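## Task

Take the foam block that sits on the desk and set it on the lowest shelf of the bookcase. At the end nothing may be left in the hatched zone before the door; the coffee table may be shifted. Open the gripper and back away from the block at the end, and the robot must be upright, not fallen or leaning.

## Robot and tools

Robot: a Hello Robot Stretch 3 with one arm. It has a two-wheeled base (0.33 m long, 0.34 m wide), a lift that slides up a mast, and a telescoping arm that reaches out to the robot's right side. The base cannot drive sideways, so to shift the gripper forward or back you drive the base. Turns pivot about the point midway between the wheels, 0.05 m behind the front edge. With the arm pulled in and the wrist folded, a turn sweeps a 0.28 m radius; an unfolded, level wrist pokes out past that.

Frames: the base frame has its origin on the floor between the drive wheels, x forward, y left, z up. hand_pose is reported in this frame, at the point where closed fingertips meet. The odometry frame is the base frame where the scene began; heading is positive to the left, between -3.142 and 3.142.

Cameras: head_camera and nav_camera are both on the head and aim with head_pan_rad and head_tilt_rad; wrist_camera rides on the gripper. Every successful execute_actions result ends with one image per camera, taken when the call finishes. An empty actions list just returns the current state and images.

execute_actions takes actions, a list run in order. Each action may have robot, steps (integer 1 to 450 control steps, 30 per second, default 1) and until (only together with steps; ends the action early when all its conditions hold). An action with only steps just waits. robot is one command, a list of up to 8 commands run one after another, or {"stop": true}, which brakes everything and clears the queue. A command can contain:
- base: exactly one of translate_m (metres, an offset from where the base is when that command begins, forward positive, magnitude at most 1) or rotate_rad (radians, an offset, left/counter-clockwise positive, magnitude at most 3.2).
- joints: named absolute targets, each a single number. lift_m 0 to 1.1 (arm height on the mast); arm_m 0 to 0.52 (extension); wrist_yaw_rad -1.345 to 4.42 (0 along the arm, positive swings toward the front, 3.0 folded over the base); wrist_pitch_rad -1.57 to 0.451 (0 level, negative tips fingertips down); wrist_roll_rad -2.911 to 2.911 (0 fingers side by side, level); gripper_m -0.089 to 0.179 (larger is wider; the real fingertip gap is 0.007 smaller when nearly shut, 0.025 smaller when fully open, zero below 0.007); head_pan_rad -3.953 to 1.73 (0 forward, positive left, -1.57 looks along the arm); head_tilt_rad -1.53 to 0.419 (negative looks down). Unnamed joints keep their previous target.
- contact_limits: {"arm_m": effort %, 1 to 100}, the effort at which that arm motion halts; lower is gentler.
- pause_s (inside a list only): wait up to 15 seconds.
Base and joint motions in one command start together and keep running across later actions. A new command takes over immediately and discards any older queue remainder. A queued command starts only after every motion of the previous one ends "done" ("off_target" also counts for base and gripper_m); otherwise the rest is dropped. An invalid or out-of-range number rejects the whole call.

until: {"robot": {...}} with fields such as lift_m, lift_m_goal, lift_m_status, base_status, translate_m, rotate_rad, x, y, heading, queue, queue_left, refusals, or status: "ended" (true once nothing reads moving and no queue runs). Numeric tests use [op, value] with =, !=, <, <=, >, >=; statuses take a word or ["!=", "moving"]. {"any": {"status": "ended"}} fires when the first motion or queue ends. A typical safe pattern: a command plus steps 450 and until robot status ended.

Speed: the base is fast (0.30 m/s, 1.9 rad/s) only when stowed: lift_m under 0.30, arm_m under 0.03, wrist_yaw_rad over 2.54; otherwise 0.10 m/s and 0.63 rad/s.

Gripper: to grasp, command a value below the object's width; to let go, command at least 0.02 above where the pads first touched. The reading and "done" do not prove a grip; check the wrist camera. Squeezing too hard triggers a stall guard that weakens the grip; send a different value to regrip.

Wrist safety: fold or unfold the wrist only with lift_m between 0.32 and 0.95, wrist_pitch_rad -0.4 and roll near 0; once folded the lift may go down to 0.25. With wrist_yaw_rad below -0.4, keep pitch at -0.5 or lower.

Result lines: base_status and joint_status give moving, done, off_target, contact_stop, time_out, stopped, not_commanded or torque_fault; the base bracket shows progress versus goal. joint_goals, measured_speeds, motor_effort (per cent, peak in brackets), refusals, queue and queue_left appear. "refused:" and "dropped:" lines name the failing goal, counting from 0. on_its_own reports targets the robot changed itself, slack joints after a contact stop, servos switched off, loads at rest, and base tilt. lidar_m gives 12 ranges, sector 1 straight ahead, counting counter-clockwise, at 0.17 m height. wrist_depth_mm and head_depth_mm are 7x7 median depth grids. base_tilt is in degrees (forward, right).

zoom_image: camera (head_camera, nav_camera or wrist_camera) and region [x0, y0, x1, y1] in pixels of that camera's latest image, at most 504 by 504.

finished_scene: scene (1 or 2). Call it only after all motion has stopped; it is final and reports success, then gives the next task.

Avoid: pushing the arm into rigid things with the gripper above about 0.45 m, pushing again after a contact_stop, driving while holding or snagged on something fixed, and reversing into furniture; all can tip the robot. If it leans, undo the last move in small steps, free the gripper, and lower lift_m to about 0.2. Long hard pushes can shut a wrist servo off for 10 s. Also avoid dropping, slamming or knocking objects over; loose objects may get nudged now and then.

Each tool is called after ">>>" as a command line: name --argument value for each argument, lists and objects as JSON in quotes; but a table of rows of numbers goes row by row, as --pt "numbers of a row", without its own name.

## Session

>>> execute_actions --actions '[{"robot":{"joints":{"head_pan_rad":-1.57,"head_tilt_rad":-0.3}},"steps":60}]'

Scene clock: 2.00 s.
robot.base_odometry: x=+0.000 y=+0.000 heading=+0.000 (m, m, rad; robot's odometry frame)
robot.turned_by_wheels: +0.000 (rad since the last result)
robot.turned_by_imu: -0.001 (rad since the last result)
robot.base_tilt: forward=-1.0 right=-0.9 (deg)
robot.lidar_m: 1.89 2.60 2.40 1.97 1.67 1.66 1.88 1.86 1.80 2.48 2.12 1.46
robot.head_depth_mm: 2081 2153 2230 2296 2380 1925 1602 / 2235 2329 2417 2527 2606 2056 1582 / 2440 2517 2664 2734 2781 2024 1570 / 2667 2758 2907 3093 2860 2022 1566 / 2506 2669 2802 2968 2862 1996 1546 / 2291 2401 2515 2650 2666 2013 1537 / 2083 2190 2267 2411 2506 1973 1535
robot.base_status: not_commanded
robot.joint_positions: lift_m=+0.591 arm_m=+0.002 wrist_yaw_rad=+2.949 wrist_pitch_rad=-0.519 wrist_roll_rad=-0.015 gripper_m=+0.037 head_pan_rad=-1.563 head_tilt_rad=-0.296
robot.joint_goals: lift_m=+0.591 arm_m=+0.002 wrist_yaw_rad=+2.949 wrist_pitch_rad=-0.519 wrist_roll_rad=-0.015 gripper_m=+0.037 head_pan_rad=-1.570 head_tilt_rad=-0.300
robot.joint_status: lift_m=not_commanded arm_m=not_commanded wrist_yaw_rad=not_commanded wrist_pitch_rad=not_commanded wrist_roll_rad=not_commanded gripper_m=not_commanded head_pan_rad=done head_tilt_rad=done
robot.measured_speeds: translate_m=+0.000 rotate_rad=+0.000 lift_m=+0.000 arm_m=+0.000 wrist_yaw_rad=+0.000 wrist_pitch_rad=+0.000 wrist_roll_rad=+0.000 head_pan_rad=+0.000 head_tilt_rad=+0.000
robot: refusals=0 queue=done queue_left=0
robot.motor_effort: left_wheel=+1(1) right_wheel=+0(0) lift_m=+32(32) arm_m=+0(0) wrist_yaw_rad=+0(1) wrist_pitch_rad=+6(6) wrist_roll_rad=+0(1) gripper_m=-1(0) head_pan_rad=-2(41) head_tilt_rad=-1(16) (%)
robot.hand_pose: x=+0.0190 y=+0.0597 z=+0.5814 quat_wxyz=(+0.246, +0.692, +0.117, +0.668) (m; robot's base frame)
robot.wrist_depth_mm: - - - - - - - / - - - - - - - / - - - - - - - / - - - - - - - / 896 913 - 882 886 875 858 / 780 769 - 769 727 755 737 / 692 693 674 681 677 665 663
pictures: head_camera (sideways: a quarter turn clockwise sets it upright), nav_camera (sideways: a quarter turn counterclockwise sets it upright), wrist_camera
Images, in order (width x height): head_camera 896x504, nav_camera 672x504, wrist_camera 644x364.

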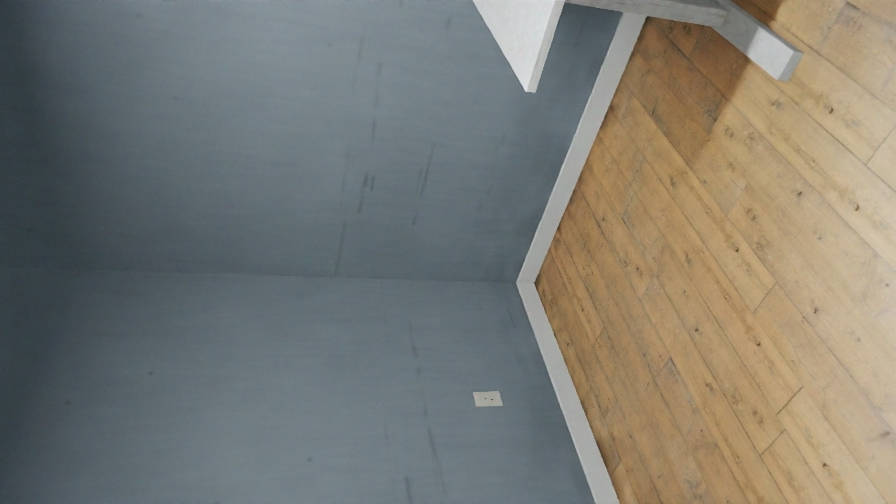

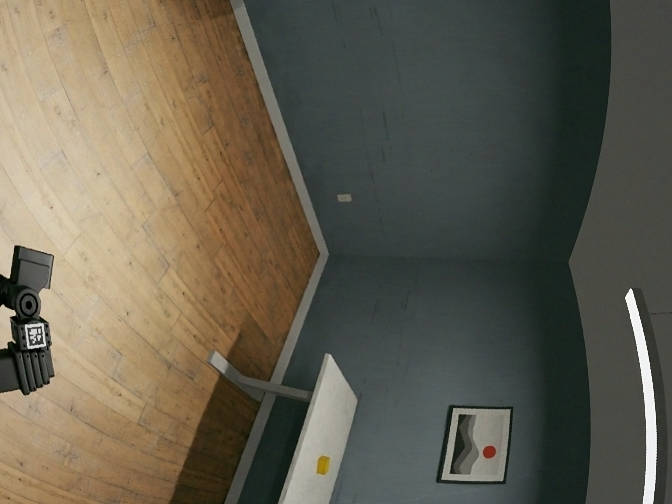

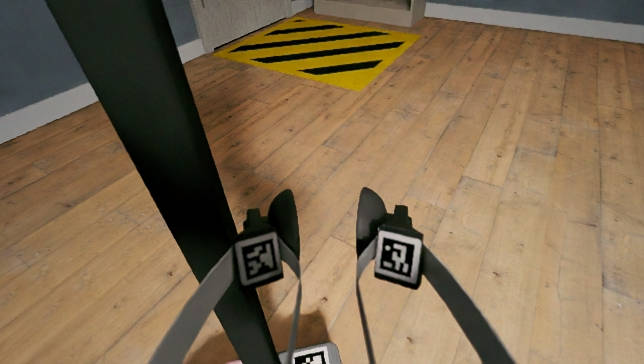

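>>> execute_actions --actions '[{"robot":{"base":{"rotate_rad":-0.8}},"steps":200,"until":{"robot":{"status":"ended"}}}]'

Scene clock: 7.57 s.
robot.base_odometry: x=+0.000 y=+0.000 heading=-0.800 (m, m, rad; robot's odometry frame)
robot.turned_by_wheels: -0.800 (rad since the last result)
robot.turned_by_imu: -0.802 (rad since the last result)
robot.base_tilt: forward=-1.0 right=-0.8 (deg)
robot.lidar_m: 2.12 1.46 1.89 2.60 2.44 1.74 1.66 1.70 1.86 2.19 1.79 2.23
robot.head_depth_mm: 1970 2054 2193 2280 2438 2073 1577 / 1943 2052 2171 2225 2383 2028 1576 / 1952 2049 2160 2183 2431 2036 1563 / 1934 2009 2142 2143 2423 2030 1565 / 1911 2029 2129 2127 2401 2001 1553 / 1888 1985 2116 2072 2371 1989 1538 / 1892 1980 2107 2058 1924 1925 1537
robot.base_status: done (rotate_rad -0.7999 of -0.8000)
robot.joint_positions: lift_m=+0.591 arm_m=+0.002 wrist_yaw_rad=+2.949 wrist_pitch_rad=-0.519 wrist_roll_rad=-0.015 gripper_m=+0.037 head_pan_rad=-1.563 head_tilt_rad=-0.296
robot.joint_goals: lift_m=+0.591 arm_m=+0.002 wrist_yaw_rad=+2.949 wrist_pitch_rad=-0.519 wrist_roll_rad=-0.015 gripper_m=+0.037 head_pan_rad=-1.570 head_tilt_rad=-0.300
robot.joint_status: lift_m=not_commanded arm_m=not_commanded wrist_yaw_rad=not_commanded wrist_pitch_rad=not_commanded wrist_roll_rad=not_commanded gripper_m=not_commanded head_pan_rad=done head_tilt_rad=done
robot.measured_speeds: translate_m=+0.000 rotate_rad=+0.000 lift_m=+0.000 arm_m=+0.000 wrist_yaw_rad=+0.000 wrist_pitch_rad=+0.000 wrist_roll_rad=+0.000 head_pan_rad=+0.000 head_tilt_rad=+0.000
robot: refusals=0 queue=done queue_left=0
robot.motor_effort: left_wheel=+3(6) right_wheel=-1(5) lift_m=+32(32) arm_m=+0(0) wrist_yaw_rad=+0(1) wrist_pitch_rad=+6(6) wrist_roll_rad=+0(1) gripper_m=+0(1) head_pan_rad=-4(2) head_tilt_rad=-1(1) (%)
robot.hand_pose: x=+0.0190 y=+0.0597 z=+0.5814 quat_wxyz=(+0.246, +0.692, +0.117, +0.668) (m; robot's base frame)
robot.wrist_depth_mm: - - - - - - - / - - - - - - - / - - - - - - - / - - - - - - - / 908 892 - 872 886 853 858 / 776 784 - 767 750 745 736 / 702 698 666 677 675 656 656
pictures: head_camera (sideways: a quarter turn clockwise sets it upright), nav_camera (sideways: a quarter turn counterclockwise sets it upright), wrist_camera
Images, in order (width x height): head_camera 896x504, nav_camera 672x504, wrist_camera 644x364.

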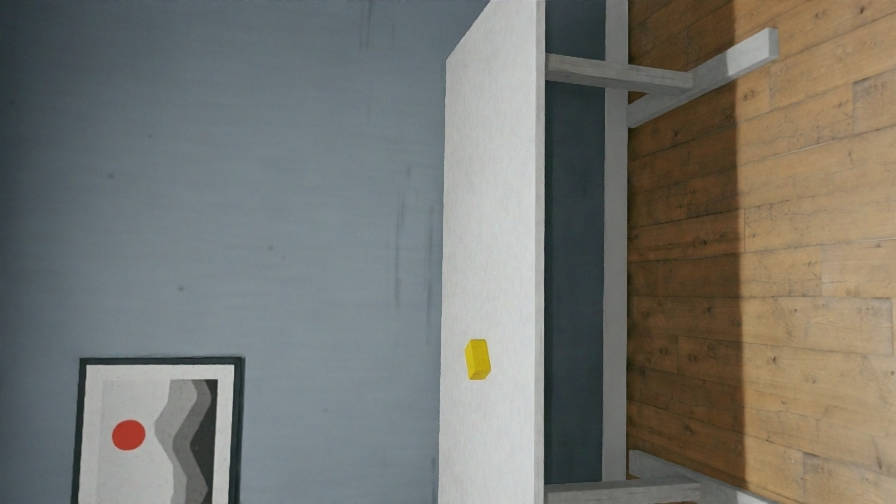

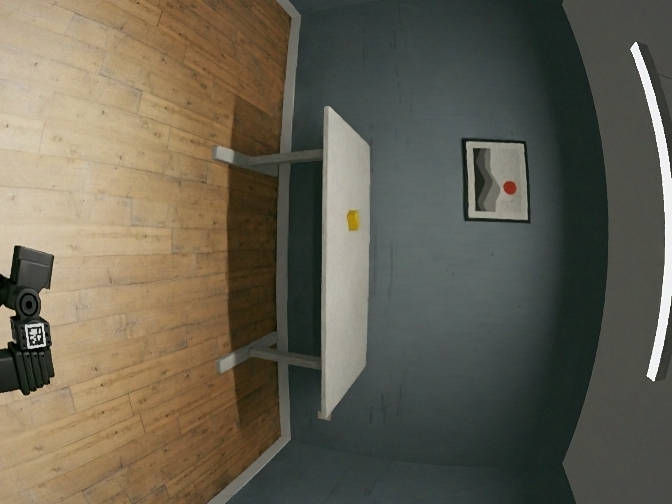

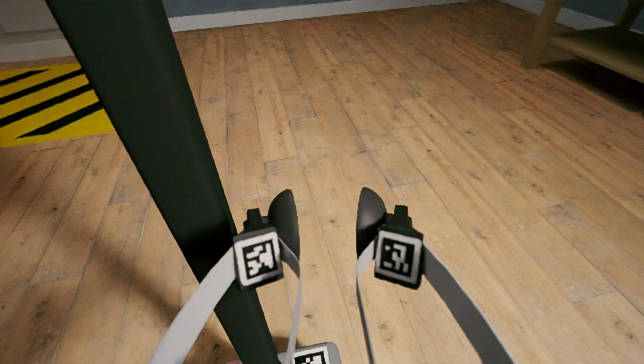

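>>> execute_actions --actions '[{"robot":[{"base":{"rotate_rad":-1.57}},{"base":{"translate_m":0.85}},{"base":{"rotate_rad":1.57}},{"base":{"translate_m":0.34},"joints":{"lift_m":0.9,"wrist_pitch_rad":-0.4,"gripper_m":0.15}},{"joints":{"wrist_yaw_rad":0}},{"joints":{"lift_m":1.08}}],"steps":450,"until":{"robot":{"status":"ended"}}},{"steps":450,"until":{"robot":{"status":"ended"}}}]'

Scene clock: 38.43 s.
robot.base_odometry: x=-0.372 y=-0.837 heading=-0.800 (m, m, rad; robot's odometry frame)
robot.turned_by_wheels: +0.000 (rad since the last result)
robot.turned_by_imu: -0.011 (rad since the last result)
robot.base_tilt: forward=-1.1 right=-0.9 (deg)
robot.lidar_m: 1.81 1.86 1.69 3.46 2.89 2.07 1.97 1.32 1.32 1.32 0.88 1.79
robot.head_depth_mm: 1171 1231 1296 - - - - / 1154 1218 1290 - - - - / 1143 1212 1281 - - - - / 1127 1192 1267 1337 - 977 - / 1120 1171 1264 1344 1253 925 691 / 1112 1169 1249 1322 1245 850 687 / 1101 1162 1242 1314 1236 879 684
robot.base_status: done (translate_m +0.3400 of +0.3400)
robot.joint_positions: lift_m=+1.080 arm_m=+0.002 wrist_yaw_rad=+0.002 wrist_pitch_rad=-0.418 wrist_roll_rad=-0.015 gripper_m=+0.150 head_pan_rad=-1.563 head_tilt_rad=-0.296
robot.joint_goals: lift_m=+1.080 arm_m=+0.002 wrist_yaw_rad=+0.000 wrist_pitch_rad=-0.400 wrist_roll_rad=-0.015 gripper_m=+0.150 head_pan_rad=-1.570 head_tilt_rad=-0.300
robot.joint_status: lift_m=done arm_m=not_commanded wrist_yaw_rad=done wrist_pitch_rad=done wrist_roll_rad=not_commanded gripper_m=done head_pan_rad=done head_tilt_rad=done
robot.measured_speeds: translate_m=+0.000 rotate_rad=+0.000 lift_m=+0.000 arm_m=+0.000 wrist_yaw_rad=+0.000 wrist_pitch_rad=+0.000 wrist_roll_rad=+0.000 head_pan_rad=+0.000 head_tilt_rad=+0.000
robot: refusals=0 queue=done queue_left=0
robot.motor_effort: left_wheel=-2(7) right_wheel=+2(5) lift_m=+40(40) arm_m=+0(0) wrist_yaw_rad=-2(5) wrist_pitch_rad=+9(10) wrist_roll_rad=+0(0) gripper_m=+0(82) head_pan_rad=-3(4) head_tilt_rad=-1(1) (%)
robot.hand_pose: x=-0.0210 y=-0.3714 z=+1.0923 quat_wxyz=(+0.697, +0.149, -0.686, -0.145) (m; robot's base frame)
robot.wrist_depth_mm: 927 933 938 970 987 - - / - - - - - - - / - - - - - - - / - - 826 815 790 782 781 / - - 667 665 650 - 644 / - 544 574 569 555 538 544 / - 508 512 516 - - -
pictures: head_camera (sideways: a quarter turn clockwise sets it upright), nav_camera (sideways: a quarter turn counterclockwise sets it upright), wrist_camera
Images, in order (width x height): head_camera 896x504, nav_camera 672x504, wrist_camera 644x364.

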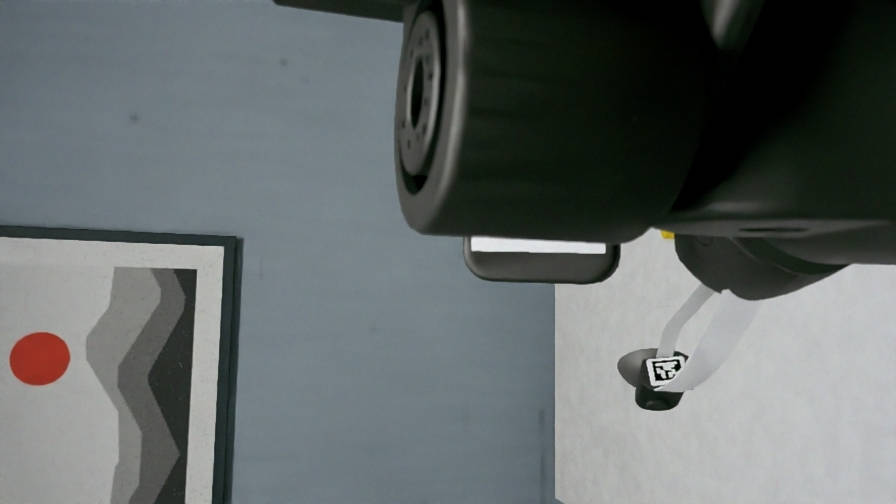

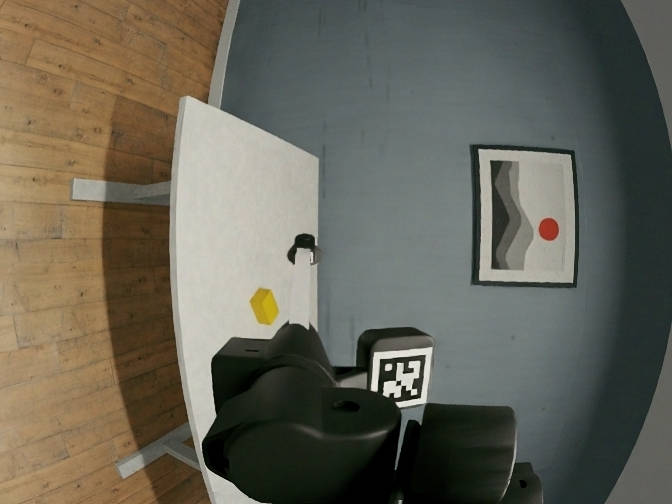

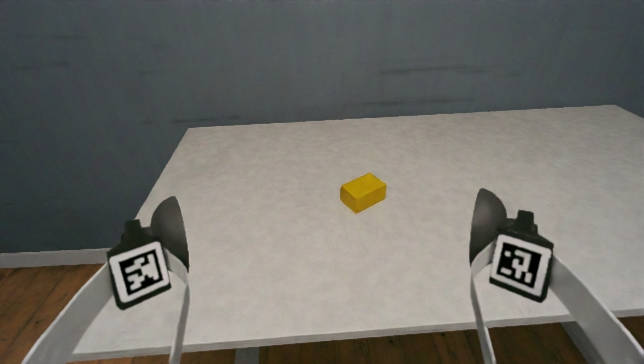

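>>> execute_actions --actions '[{"robot":{"base":{"translate_m":-0.03},"joints":{"arm_m":0.45,"lift_m":0.9}},"steps":450,"until":{"robot":{"status":"ended"}}}]'

Scene clock: 45.87 s.
robot.base_odometry: x=-0.393 y=-0.815 heading=-0.800 (m, m, rad; robot's odometry frame)
robot.turned_by_wheels: +0.000 (rad since the last result)
robot.turned_by_imu: -0.002 (rad since the last result)
robot.base_tilt: forward=-1.1 right=-0.8 (deg)
robot.lidar_m: 1.83 1.89 1.71 3.46 2.86 2.04 1.94 1.31 1.29 1.32 0.89 1.80
robot.head_depth_mm: 1165 1228 1293 1376 1310 - - / 1162 1225 1286 1362 - 871 703 / 1153 1213 1281 1346 1143 902 700 / 1133 1191 1271 1333 1191 877 696 / 1119 1173 1266 1334 1249 892 690 / 1109 1172 1255 1326 1234 886 685 / 1108 1163 1246 1317 1227 877 682
robot.base_status: done (translate_m -0.0300 of -0.0300)
robot.joint_positions: lift_m=+0.900 arm_m=+0.450 wrist_yaw_rad=+0.001 wrist_pitch_rad=-0.418 wrist_roll_rad=-0.015 gripper_m=+0.150 head_pan_rad=-1.563 head_tilt_rad=-0.296
robot.joint_goals: lift_m=+0.900 arm_m=+0.450 wrist_yaw_rad=+0.000 wrist_pitch_rad=-0.400 wrist_roll_rad=-0.015 gripper_m=+0.150 head_pan_rad=-1.570 head_tilt_rad=-0.300
robot.joint_status: lift_m=done arm_m=done wrist_yaw_rad=done wrist_pitch_rad=done wrist_roll_rad=not_commanded gripper_m=done head_pan_rad=done head_tilt_rad=done
robot.measured_speeds: translate_m=+0.000 rotate_rad=+0.000 lift_m=+0.000 arm_m=+0.000 wrist_yaw_rad=+0.000 wrist_pitch_rad=+0.000 wrist_roll_rad=+0.000 head_pan_rad=+0.000 head_tilt_rad=+0.000
robot: refusals=0 queue=done queue_left=0
robot.motor_effort: left_wheel=-2(6) right_wheel=+2(3) lift_m=+24(39) arm_m=+2(4) wrist_yaw_rad=-2(2) wrist_pitch_rad=+8(8) wrist_roll_rad=+0(0) gripper_m=+1(0) head_pan_rad=-4(4) head_tilt_rad=-1(1) (%)
robot.hand_pose: x=-0.0213 y=-0.8190 z=+0.9129 quat_wxyz=(+0.697, +0.149, -0.686, -0.146) (m; robot's base frame)
robot.wrist_depth_mm: 545 552 562 570 570 586 592 / 598 605 607 616 619 630 647 / 660 660 640 660 652 640 626 / 531 530 513 511 501 503 494 / 430 444 424 418 414 - 405 / 370 341 361 356 353 342 345 / 318 314 312 302 268 305 303
pictures: head_camera (sideways: a quarter turn clockwise sets it upright), nav_camera (sideways: a quarter turn counterclockwise sets it upright), wrist_camera
Images, in order (width x height): head_camera 896x504, nav_camera 672x504, wrist_camera 644x364.

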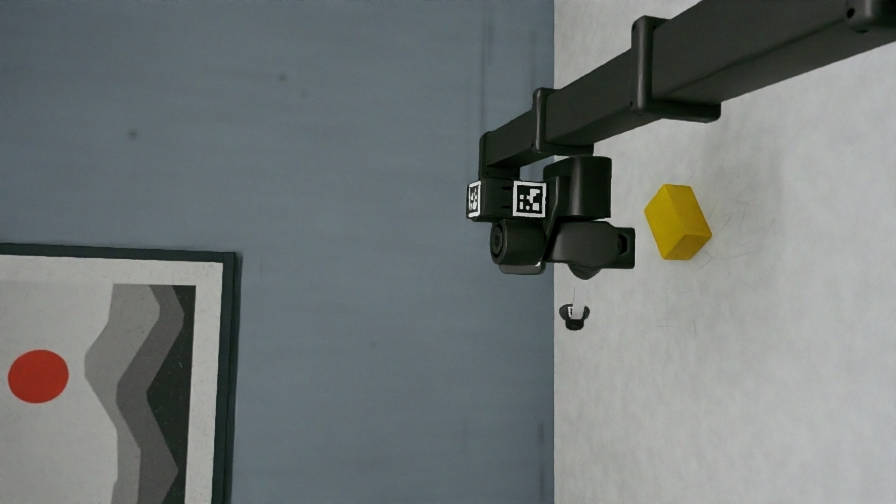

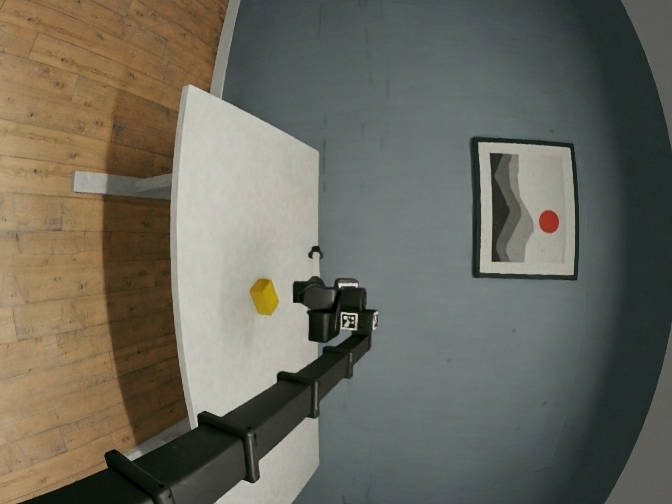

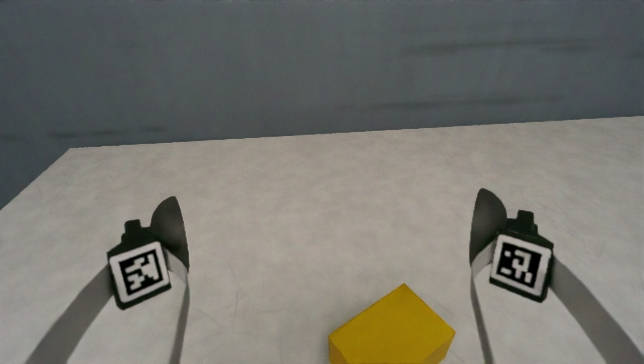

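>>> execute_actions --actions '[{"robot":{"base":{"translate_m":-0.03},"joints":{"arm_m":0.40,"lift_m":0.77}},"steps":450,"until":{"robot":{"status":"ended"}}}]'

Scene clock: 52.90 s.
robot.base_odometry: x=-0.414 y=-0.794 heading=-0.800 (m, m, rad; robot's odometry frame)
robot.turned_by_wheels: +0.000 (rad since the last result)
robot.turned_by_imu: -0.001 (rad since the last result)
robot.base_tilt: forward=-1.1 right=-0.8 (deg)
robot.lidar_m: 1.87 1.92 1.72 3.46 2.84 2.01 1.91 1.96 1.27 1.33 0.90 1.80
robot.head_depth_mm: 1162 1231 1301 1376 1304 921 729 / 1164 1224 1290 1366 1296 952 - / 1149 1215 1285 1360 1285 - 689 / 1139 1202 1267 1351 1273 - 695 / 1115 1177 1265 1335 1254 885 689 / 1112 1168 1256 1330 1242 886 689 / 1112 1164 1246 1319 1228 876 682
robot.base_status: done (translate_m -0.0300 of -0.0300)
robot.joint_positions: lift_m=+0.770 arm_m=+0.400 wrist_yaw_rad=+0.001 wrist_pitch_rad=-0.418 wrist_roll_rad=-0.015 gripper_m=+0.150 head_pan_rad=-1.563 head_tilt_rad=-0.296
robot.joint_goals: lift_m=+0.770 arm_m=+0.400 wrist_yaw_rad=+0.000 wrist_pitch_rad=-0.400 wrist_roll_rad=-0.015 gripper_m=+0.150 head_pan_rad=-1.570 head_tilt_rad=-0.300
robot.joint_status: lift_m=done arm_m=done wrist_yaw_rad=done wrist_pitch_rad=done wrist_roll_rad=not_commanded gripper_m=done head_pan_rad=done head_tilt_rad=done
robot.measured_speeds: translate_m=+0.000 rotate_rad=+0.000 lift_m=+0.000 arm_m=+0.000 wrist_yaw_rad=+0.000 wrist_pitch_rad=+0.000 wrist_roll_rad=+0.000 head_pan_rad=+0.000 head_tilt_rad=+0.000
robot: refusals=0 queue=done queue_left=0
robot.motor_effort: left_wheel=-1(6) right_wheel=+1(3) lift_m=+24(21) arm_m=-2(3) wrist_yaw_rad=-2(1) wrist_pitch_rad=+9(9) wrist_roll_rad=+1(0) gripper_m=+0(0) head_pan_rad=-3(3) head_tilt_rad=-1(1) (%)
robot.hand_pose: x=-0.0213 y=-0.7697 z=+0.7829 quat_wxyz=(+0.697, +0.149, -0.686, -0.146) (m; robot's base frame)
robot.wrist_depth_mm: 592 601 602 613 608 624 636 / 560 544 541 527 513 495 494 / 398 392 386 380 375 365 363 / 309 305 301 228 235 290 286 / 251 260 246 219 232 - 236 / 212 198 208 206 205 196 202 / 184 182 180 179 178 176 176
pictures: head_camera (sideways: a quarter turn clockwise sets it upright), nav_camera (sideways: a quarter turn counterclockwise sets it upright), wrist_camera
Images, in order (width x height): head_camera 896x504, nav_camera 672x504, wrist_camera 644x364.

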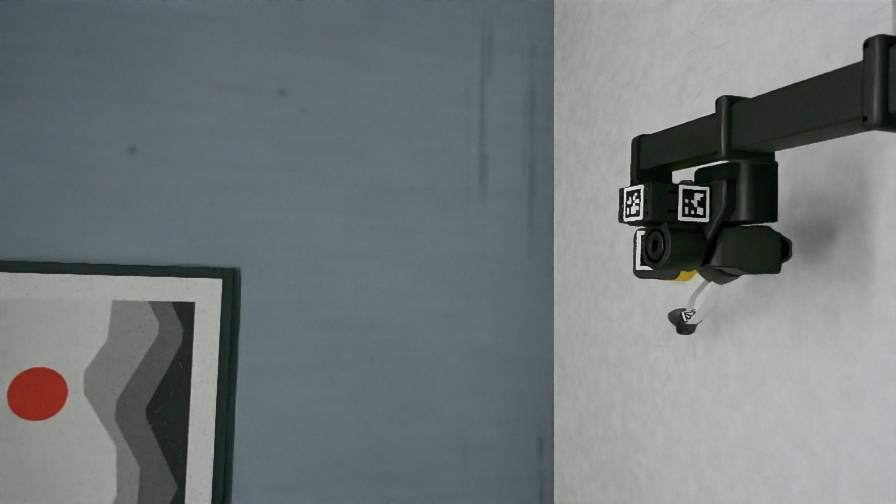

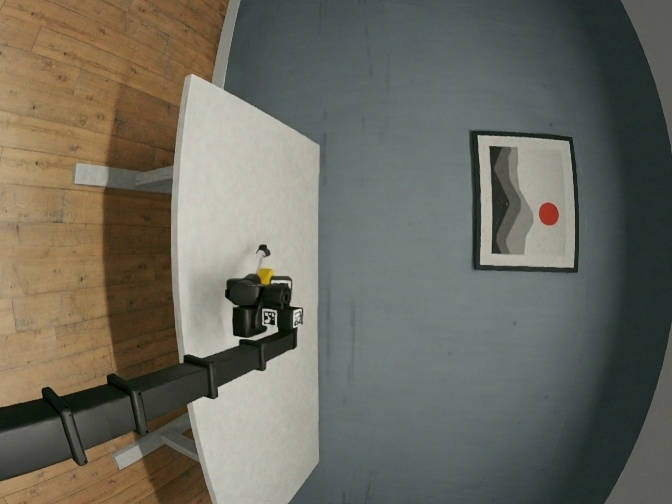

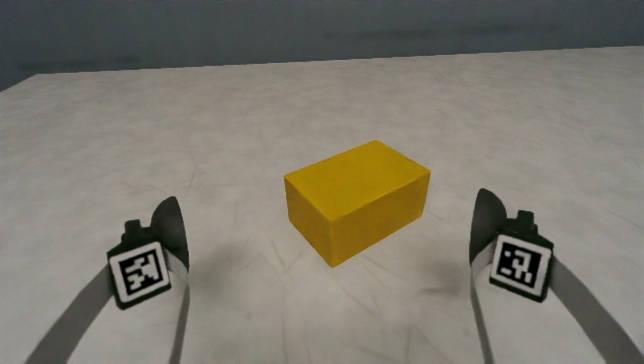

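>>> execute_actions --actions '[{"robot":[{"joints":{"arm_m":0.47,"lift_m":0.74}},{"joints":{"gripper_m":0.01}},{"joints":{"lift_m":0.85}},{"joints":{"arm_m":0.0}}],"steps":450,"until":{"robot":{"status":"ended"}}}]'

Scene clock: 64.63 s.
robot.base_odometry: x=-0.414 y=-0.794 heading=-0.800 (m, m, rad; robot's odometry frame)
robot.turned_by_wheels: +0.000 (rad since the last result)
robot.turned_by_imu: -0.003 (rad since the last result)
robot.base_tilt: forward=-1.1 right=-0.7 (deg)
robot.lidar_m: 1.87 1.91 1.72 3.46 2.84 2.02 1.91 1.96 1.27 1.33 0.90 1.80
robot.head_depth_mm: 1165 1234 1302 1382 1305 916 705 / 1158 1222 1288 1367 1283 912 701 / 1151 1211 1279 1356 1280 902 699 / 1141 1200 1276 1345 1265 899 693 / 1120 1178 1263 1333 1245 890 692 / 1112 1173 1259 1333 1246 887 687 / 1107 1158 1245 1316 1231 877 685
robot.base_status: done (translate_m -0.0300 of -0.0300)
robot.joint_positions: lift_m=+0.850 arm_m=+0.002 wrist_yaw_rad=+0.000 wrist_pitch_rad=-0.419 wrist_roll_rad=-0.015 gripper_m=+0.011 head_pan_rad=-1.563 head_tilt_rad=-0.296
robot.joint_goals: lift_m=+0.850 arm_m=+0.000 wrist_yaw_rad=+0.000 wrist_pitch_rad=-0.400 wrist_roll_rad=-0.015 gripper_m=+0.010 head_pan_rad=-1.570 head_tilt_rad=-0.300
robot.joint_status: lift_m=done arm_m=done wrist_yaw_rad=done wrist_pitch_rad=done wrist_roll_rad=not_commanded gripper_m=done head_pan_rad=done head_tilt_rad=done
robot.measured_speeds: translate_m=+0.000 rotate_rad=+0.000 lift_m=+0.000 arm_m=+0.000 wrist_yaw_rad=+0.000 wrist_pitch_rad=+0.000 wrist_roll_rad=+0.000 head_pan_rad=+0.000 head_tilt_rad=+0.000
robot: refusals=0 queue=done queue_left=0
robot.motor_effort: left_wheel=-1(3) right_wheel=+2(2) lift_m=+40(45) arm_m=-3(4) wrist_yaw_rad=+0(1) wrist_pitch_rad=+9(9) wrist_roll_rad=+0(0) gripper_m=-16(87) head_pan_rad=-3(3) head_tilt_rad=-1(1) (%)
robot.hand_pose: x=-0.0215 y=-0.3716 z=+0.8622 quat_wxyz=(+0.697, +0.148, -0.686, -0.146) (m; robot's base frame)
robot.wrist_depth_mm: 935 958 942 960 982 985 - / - 808 788 762 752 727 710 / - 576 565 548 537 538 528 / 450 445 441 171 406 419 417 / 363 373 370 164 374 - - / - - - - - - - / - - 969 973 959 949 927
pictures: head_camera (sideways: a quarter turn clockwise sets it upright), nav_camera (sideways: a quarter turn counterclockwise sets it upright), wrist_camera
Images, in order (width x height): head_camera 896x504, nav_camera 672x504, wrist_camera 644x364.

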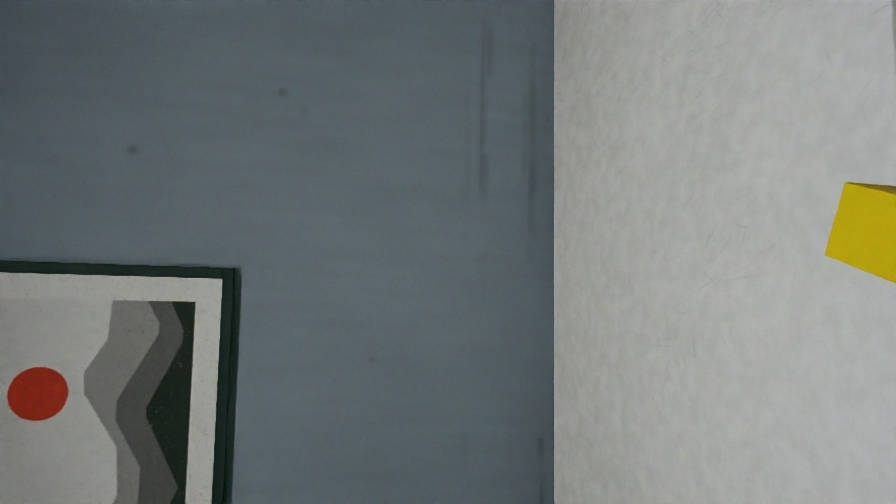

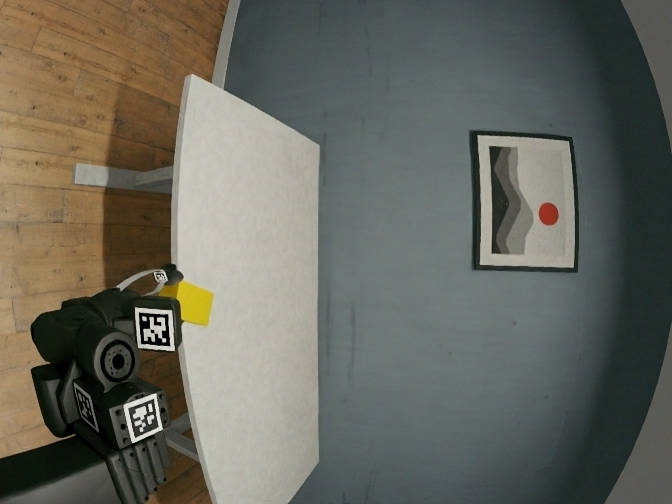

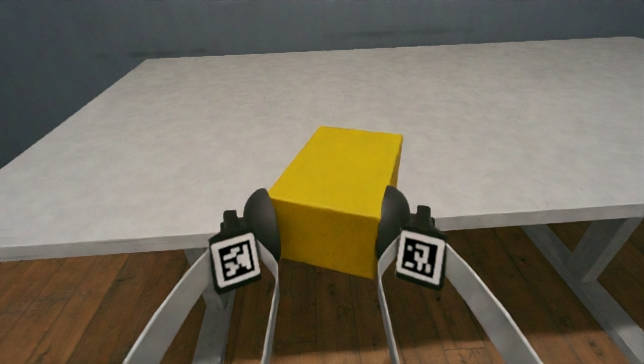

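>>> execute_actions --actions '[{"robot":[{"base":{"rotate_rad":1.57},"joints":{"lift_m":0.5,"head_tilt_rad":-0.6}},{"base":{"translate_m":1.0}},{"base":{"translate_m":1.0}},{"base":{"rotate_rad":1.57}}],"steps":450,"until":{"robot":{"status":"ended"}}},{"steps":450,"until":{"robot":{"status":"ended"}}}]'

Scene clock: 99.83 s.
robot.base_odometry: x=+1.022 y=+0.599 heading=+2.340 (m, m, rad; robot's odometry frame)
robot.turned_by_wheels: +3.140 (rad since the last result)
robot.turned_by_imu: +3.128 (rad since the last result)
robot.base_tilt: forward=-1.0 right=-0.9 (deg)
robot.lidar_m: 2.01 2.08 2.69 2.85 2.69 1.21 1.02 1.02 1.57 1.47 1.50 1.60
robot.head_depth_mm: 1264 1403 1571 1800 1876 1512 1272 / 1258 1391 1549 1754 1871 1507 1270 / 1244 1377 1538 1737 1861 1507 1265 / 1228 1356 1535 1727 1835 1495 758 / 1228 1354 1523 1713 1826 1478 1248 / 1214 1339 1496 1686 1814 1476 1237 / 1212 1330 1484 1676 1802 1460 1236
robot.base_status: done (rotate_rad +1.5699 of +1.5700)
robot.joint_positions: lift_m=+0.500 arm_m=+0.002 wrist_yaw_rad=+0.000 wrist_pitch_rad=-0.419 wrist_roll_rad=-0.015 gripper_m=+0.011 head_pan_rad=-1.563 head_tilt_rad=-0.593
robot.joint_goals: lift_m=+0.500 arm_m=+0.000 wrist_yaw_rad=+0.000 wrist_pitch_rad=-0.400 wrist_roll_rad=-0.015 gripper_m=+0.010 head_pan_rad=-1.570 head_tilt_rad=-0.600
robot.joint_status: lift_m=done arm_m=done wrist_yaw_rad=done wrist_pitch_rad=done wrist_roll_rad=not_commanded gripper_m=done head_pan_rad=done head_tilt_rad=done
robot.measured_speeds: translate_m=+0.000 rotate_rad=+0.000 lift_m=+0.000 arm_m=+0.000 wrist_yaw_rad=+0.000 wrist_pitch_rad=+0.000 wrist_roll_rad=+0.000 head_pan_rad=+0.000 head_tilt_rad=+0.000
robot: refusals=0 queue=done queue_left=0
robot.motor_effort: left_wheel=-2(6) right_wheel=+2(6) lift_m=+24(36) arm_m=-3(2) wrist_yaw_rad=+0(0) wrist_pitch_rad=+9(9) wrist_roll_rad=+1(0) gripper_m=-15(15) head_pan_rad=-4(4) head_tilt_rad=-2(16) (%)
robot.hand_pose: x=-0.0215 y=-0.3716 z=+0.5128 quat_wxyz=(+0.697, +0.148, -0.686, -0.146) (m; robot's base frame)
robot.wrist_depth_mm: - - - - - - - / - - - - - - - / - - - - - - - / - - - 171 - - - / 875 861 892 164 825 838 834 / 737 741 702 705 698 711 708 / 640 643 633 626 615 621 610
pictures: head_camera (sideways: a quarter turn clockwise sets it upright), nav_camera (sideways: a quarter turn counterclockwise sets it upright), wrist_camera
Images, in order (width x height): head_camera 896x504, nav_camera 672x504, wrist_camera 644x364.

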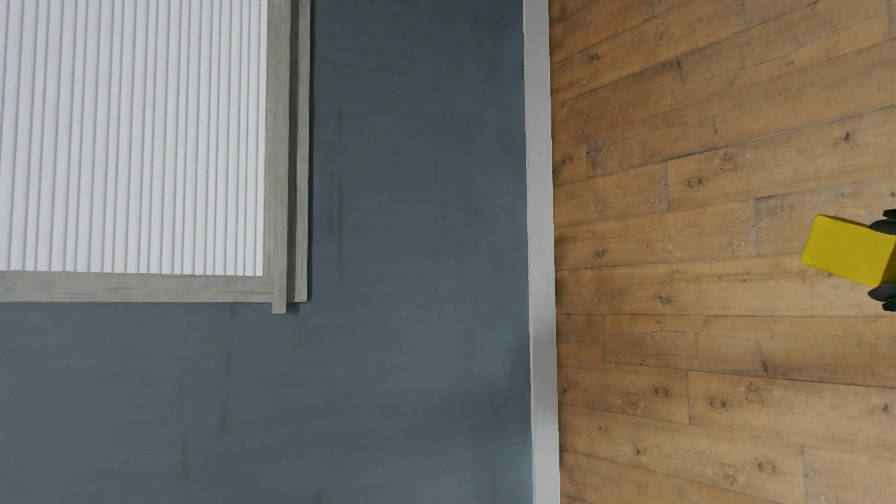

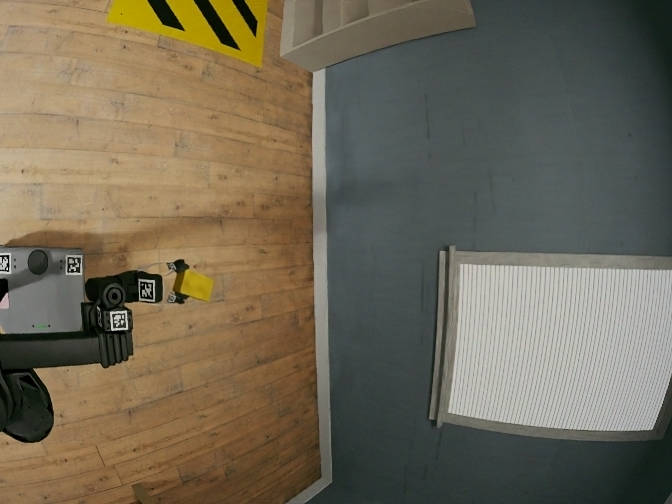

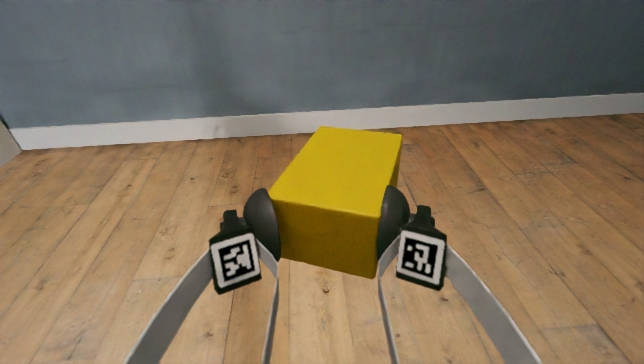

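>>> execute_actions --actions '[{"robot":[{"base":{"rotate_rad":-0.45},"joints":{"lift_m":0.25}},{"base":{"translate_m":1.0}},{"base":{"translate_m":0.4}},{"base":{"rotate_rad":0.45}},{"joints":{"arm_m":0.15}}],"steps":450,"until":{"robot":{"status":"ended"}}},{"steps":450,"until":{"robot":{"status":"ended"}}}]'

Scene clock: 149.83 s.
robot.base_odometry: x=+0.582 y=+1.928 heading=+2.340 (m, m, rad; robot's odometry frame)
robot.turned_by_wheels: +0.000 (rad since the last result)
robot.turned_by_imu: +0.013 (rad since the last result)
robot.base_tilt: forward=-1.0 right=-0.9 (deg)
robot.lidar_m: 0.81 0.83 1.12 2.65 4.12 2.61 2.27 1.16 0.81 0.47 0.74 0.82
robot.head_depth_mm: 633 704 786 893 1034 1230 1268 / 631 695 777 885 1021 1217 1257 / 627 691 699 519 679 1141 1223 / 621 688 604 820 924 933 849 / 619 682 596 812 937 956 862 / 615 681 588 808 928 948 858 / 613 670 582 801 917 945 853
robot.base_status: done (rotate_rad +0.4503 of +0.4500)
robot.joint_positions: lift_m=+0.250 arm_m=+0.150 wrist_yaw_rad=+0.021 wrist_pitch_rad=-0.431 wrist_roll_rad=-0.010 gripper_m=+0.011 head_pan_rad=-1.565 head_tilt_rad=-0.598
robot.joint_goals: lift_m=+0.250 arm_m=+0.150 wrist_yaw_rad=+0.000 wrist_pitch_rad=-0.400 wrist_roll_rad=-0.010 gripper_m=+0.010 head_pan_rad=-1.570 head_tilt_rad=-0.600
robot.joint_status: lift_m=done arm_m=done wrist_yaw_rad=done wrist_pitch_rad=done wrist_roll_rad=not_commanded gripper_m=done head_pan_rad=done head_tilt_rad=done
robot.measured_speeds: translate_m=+0.000 rotate_rad=-0.004 lift_m=+0.000 arm_m=+0.000 wrist_yaw_rad=+0.000 wrist_pitch_rad=+0.000 wrist_roll_rad=+0.000 head_pan_rad=+0.000 head_tilt_rad=+0.000
robot: refusals=0 queue=done queue_left=0
robot.motor_effort: left_wheel=+2(18) right_wheel=-7(29) lift_m=+32(38) arm_m=+2(22) wrist_yaw_rad=-29(80) wrist_pitch_rad=+15(95) wrist_roll_rad=-3(11) gripper_m=-16(29) head_pan_rad=-1(3) head_tilt_rad=+0(2) (%)
robot.hand_pose: x=-0.0168 y=-0.5173 z=+0.2597 quat_wxyz=(+0.696, +0.159, -0.685, -0.143) (m; robot's base frame)
robot.wrist_depth_mm: 294 296 297 297 162 84 60 / 322 323 324 329 165 85 65 / 357 357 359 355 169 86 73 / 398 401 397 177 172 87 460 / 386 384 392 171 137 96 473 / 329 326 310 309 214 112 419 / 285 283 281 276 185 359 364
pictures: head_camera (sideways: a quarter turn clockwise sets it upright), nav_camera (sideways: a quarter turn counterclockwise sets it upright), wrist_camera
Images, in order (width x height): head_camera 896x504, nav_camera 672x504, wrist_camera 644x364.

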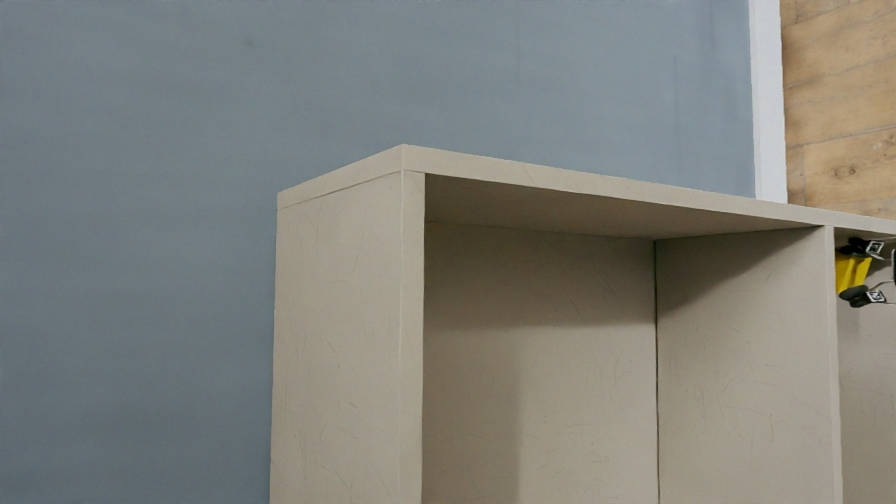

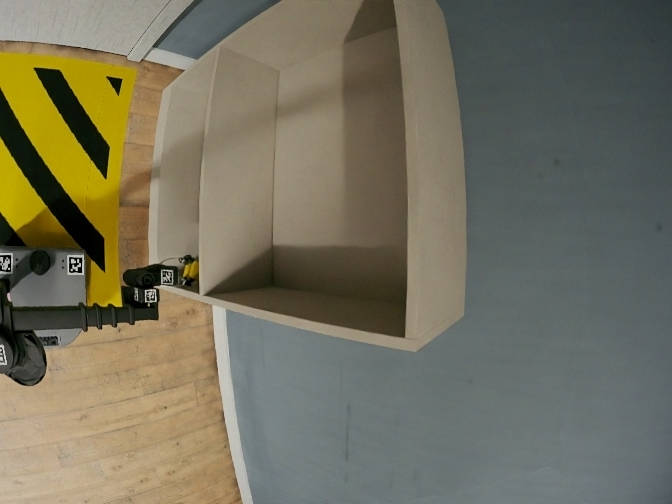

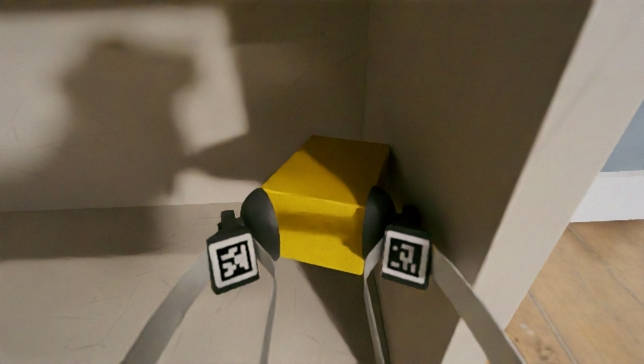

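>>> execute_actions --actions '[{"robot":[{"joints":{"arm_m":0.02}},{"base":{"translate_m":0.25},"joints":{"lift_m":0.15}},{"joints":{"arm_m":0.3}}],"steps":450,"until":{"robot":{"status":"ended"}}}]'

Scene clock: 161.10 s.
robot.base_odometry: x=+0.408 y=+2.108 heading=+2.339 (m, m, rad; robot's odometry frame)
robot.turned_by_wheels: -0.001 (rad since the last result)
robot.turned_by_imu: -0.006 (rad since the last result)
robot.base_tilt: forward=-1.1 right=-0.8 (deg)
robot.lidar_m: 0.56 0.58 0.75 1.84 4.13 2.84 2.52 1.14 0.56 0.71 0.64 0.60
robot.head_depth_mm: 622 691 629 761 845 843 879 / 618 683 619 816 943 971 875 / 613 680 612 810 934 964 869 / 609 672 604 806 928 959 845 / 606 669 597 797 920 958 863 / 602 664 588 791 910 950 858 / 598 658 583 784 902 942 833
robot.base_status: done (translate_m +0.2500 of +0.2500)
robot.joint_positions: lift_m=+0.150 arm_m=+0.298 wrist_yaw_rad=-0.062 wrist_pitch_rad=-0.493 wrist_roll_rad=-0.012 gripper_m=+0.011 head_pan_rad=-1.565 head_tilt_rad=-0.598
robot.joint_goals: lift_m=+0.150 arm_m=+0.300 wrist_yaw_rad=+0.000 wrist_pitch_rad=-0.400 wrist_roll_rad=-0.012 gripper_m=+0.010 head_pan_rad=-1.570 head_tilt_rad=-0.600
robot.joint_status: lift_m=done arm_m=done wrist_yaw_rad=done wrist_pitch_rad=done wrist_roll_rad=not_commanded gripper_m=done head_pan_rad=done head_tilt_rad=done
robot.measured_speeds: translate_m=+0.000 rotate_rad=+0.000 lift_m=+0.000 arm_m=+0.000 wrist_yaw_rad=+0.000 wrist_pitch_rad=+0.000 wrist_roll_rad=+0.000 head_pan_rad=+0.000 head_tilt_rad=+0.000
robot: refusals=0 queue=done queue_left=0
robot.on_its_own: right_wheel is at rest, and its effort (+22) is outside its rest range (-18 to +18); wrist_yaw_rad is at rest, and its effort (+82) is outside its rest range (-12 to +12); wrist_pitch_rad is at rest, and its effort (+44) is outside its rest range (-20 to +32)
robot.motor_effort: left_wheel=-18(19) right_wheel=+22(23) lift_m=+24(30) arm_m=+14(14) wrist_yaw_rad=+82(82) wrist_pitch_rad=+44(45) wrist_roll_rad=-2(3) gripper_m=-24(23) head_pan_rad=-3(2) head_tilt_rad=+0(1) (%)
robot.hand_pose: x=-0.0348 y=-0.6571 z=+0.1465 quat_wxyz=(+0.684, +0.153, -0.686, -0.193) (m; robot's base frame)
robot.wrist_depth_mm: 145 148 153 158 163 169 174 / 160 163 169 175 181 189 196 / 178 182 189 191 204 213 223 / 198 206 214 164 224 239 244 / 216 220 219 138 138 213 210 / 192 190 183 151 169 184 182 / 169 168 165 165 163 163 161
pictures: head_camera (sideways: a quarter turn clockwise sets it upright), nav_camera (sideways: a quarter turn counterclockwise sets it upright), wrist_camera
Images, in order (width x height): head_camera 896x504, nav_camera 672x504, wrist_camera 644x364.

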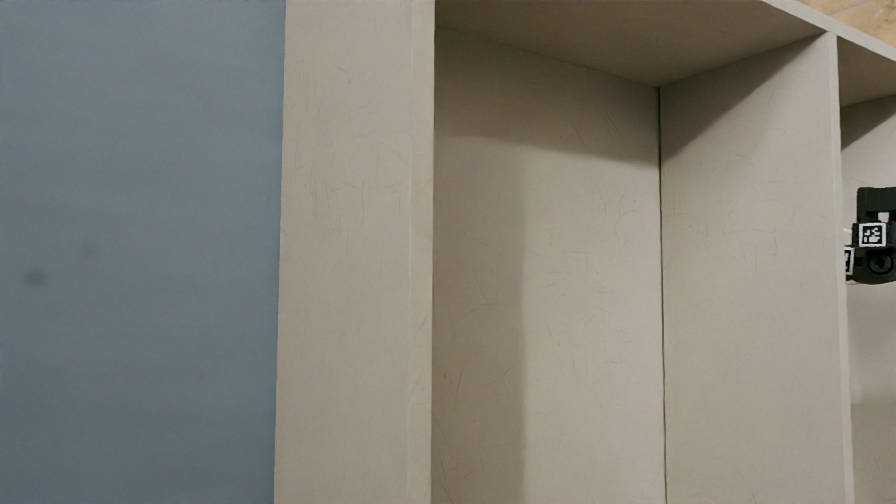

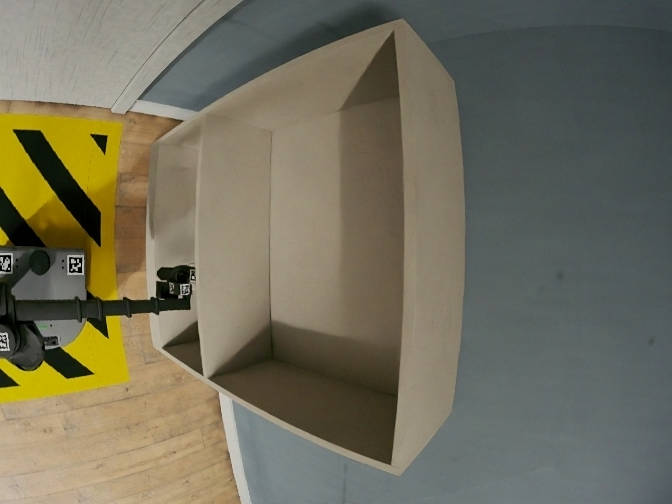

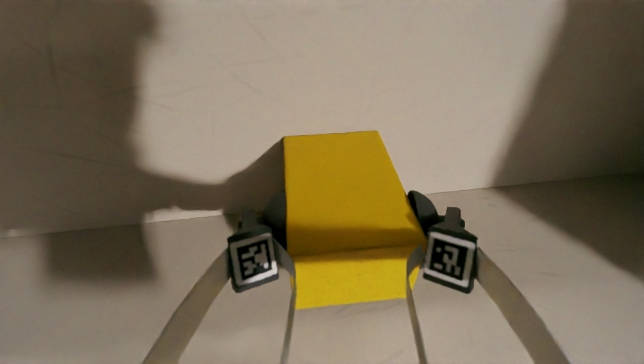

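Inside, pressing on the back. Release, retract, leave.

>>> execute_actions --actions '[{"robot":[{"joints":{"gripper_m":0.15,"arm_m":0.26}},{"joints":{"arm_m":0.06}},{"base":{"translate_m":-1.0},"joints":{"lift_m":0.3,"arm_m":0.02}}],"steps":450,"until":{"robot":{"status":"ended"}}}]'

Scene clock: 179.30 s.
robot.base_odometry: x=+1.103 y=+1.391 heading=+2.340 (m, m, rad; robot's odometry frame)
robot.turned_by_wheels: +0.001 (rad since the last result)
robot.turned_by_imu: -0.001 (rad since the last result)
robot.base_tilt: forward=-2.9 right=+0.2 (deg)
robot.lidar_m: 1.55 1.59 2.11 3.56 3.33 1.55 1.55 1.22 0.86 0.81 0.83 0.81
robot.head_depth_mm: 673 745 836 948 1094 1298 1268 / 671 740 828 939 1088 1286 1262 / 663 734 822 932 1070 1270 1254 / 662 728 816 921 1064 1258 1245 / 657 724 809 917 1053 1242 1243 / 652 719 803 903 1043 1224 1234 / 648 717 798 899 1034 1220 1234
robot.base_status: moving (translate_m -0.9979 of -1.0000)
robot.joint_positions: lift_m=+0.300 arm_m=+0.020 wrist_yaw_rad=-0.121 wrist_pitch_rad=-0.418 wrist_roll_rad=-0.018 gripper_m=+0.150 head_pan_rad=-1.565 head_tilt_rad=-0.598
robot.joint_goals: lift_m=+0.300 arm_m=+0.020 wrist_yaw_rad=-0.119 wrist_pitch_rad=-0.400 wrist_roll_rad=-0.018 gripper_m=+0.150 head_pan_rad=-1.570 head_tilt_rad=-0.600
robot.joint_status: lift_m=done arm_m=done wrist_yaw_rad=done wrist_pitch_rad=done wrist_roll_rad=not_commanded gripper_m=done head_pan_rad=done head_tilt_rad=done
robot.measured_speeds: translate_m=-0.027 rotate_rad=+0.000 lift_m=+0.000 arm_m=+0.000 wrist_yaw_rad=+0.000 wrist_pitch_rad=+0.000 wrist_roll_rad=+0.000 head_pan_rad=+0.000 head_tilt_rad=+0.000
robot: refusals=0 queue=running queue_left=0
robot.on_its_own: wrist_yaw_rad is held at -0.119, not at your +0.000, by its stall guard, which is not easing now
robot.motor_effort: left_wheel=+1(18) right_wheel=+2(21) lift_m=+40(44) arm_m=-2(14) wrist_yaw_rad=+2(81) wrist_pitch_rad=+8(44) wrist_roll_rad=+2(3) gripper_m=+1(82) head_pan_rad=-2(2) head_tilt_rad=+0(0) (%)
robot.hand_pose: x=-0.0485 y=-0.3880 z=+0.3123 quat_wxyz=(+0.688, +0.107, -0.693, -0.188) (m; robot's base frame)
robot.wrist_depth_mm: 441 452 476 498 523 552 580 / 478 500 521 541 577 603 638 / 518 543 581 608 638 676 722 / 569 585 616 651 658 693 693 / 593 614 594 578 575 - 563 / 506 474 495 494 492 472 493 / 438 434 433 430 427 421 424
pictures: head_camera (sideways: a quarter turn clockwise sets it upright), nav_camera (sideways: a quarter turn counterclockwise sets it upright), wrist_camera
Images, in order (width x height): head_camera 896x504, nav_camera 672x504, wrist_camera 644x364.

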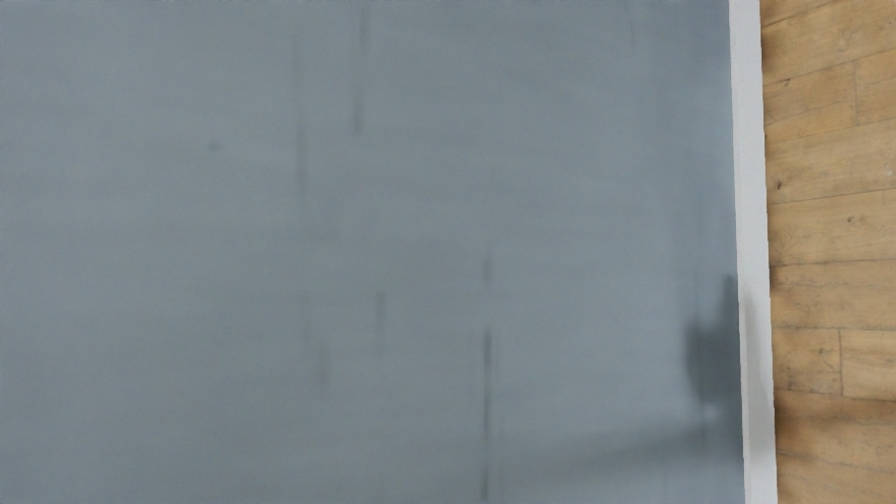

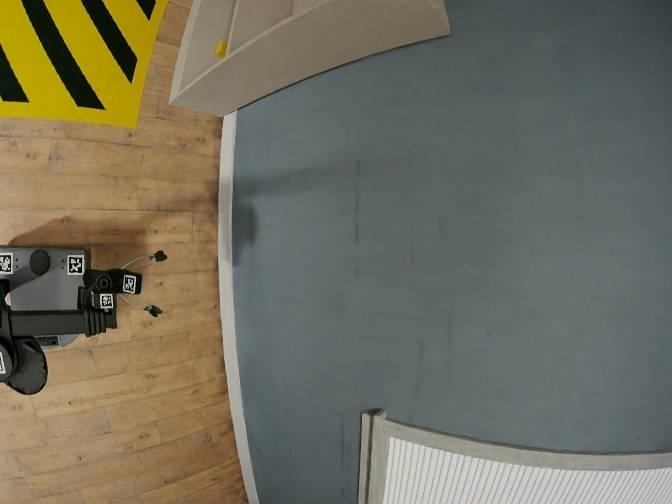

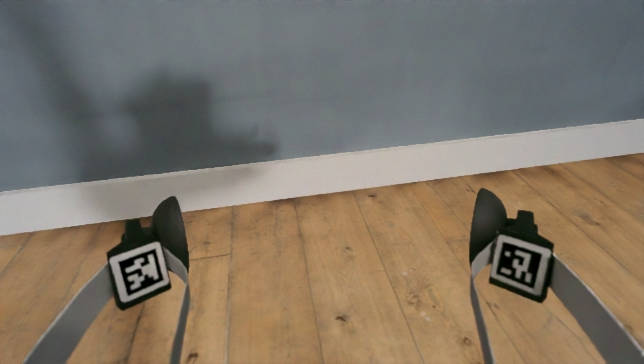

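>>> finished_scene --scene 2

The scene is finished: the task was done.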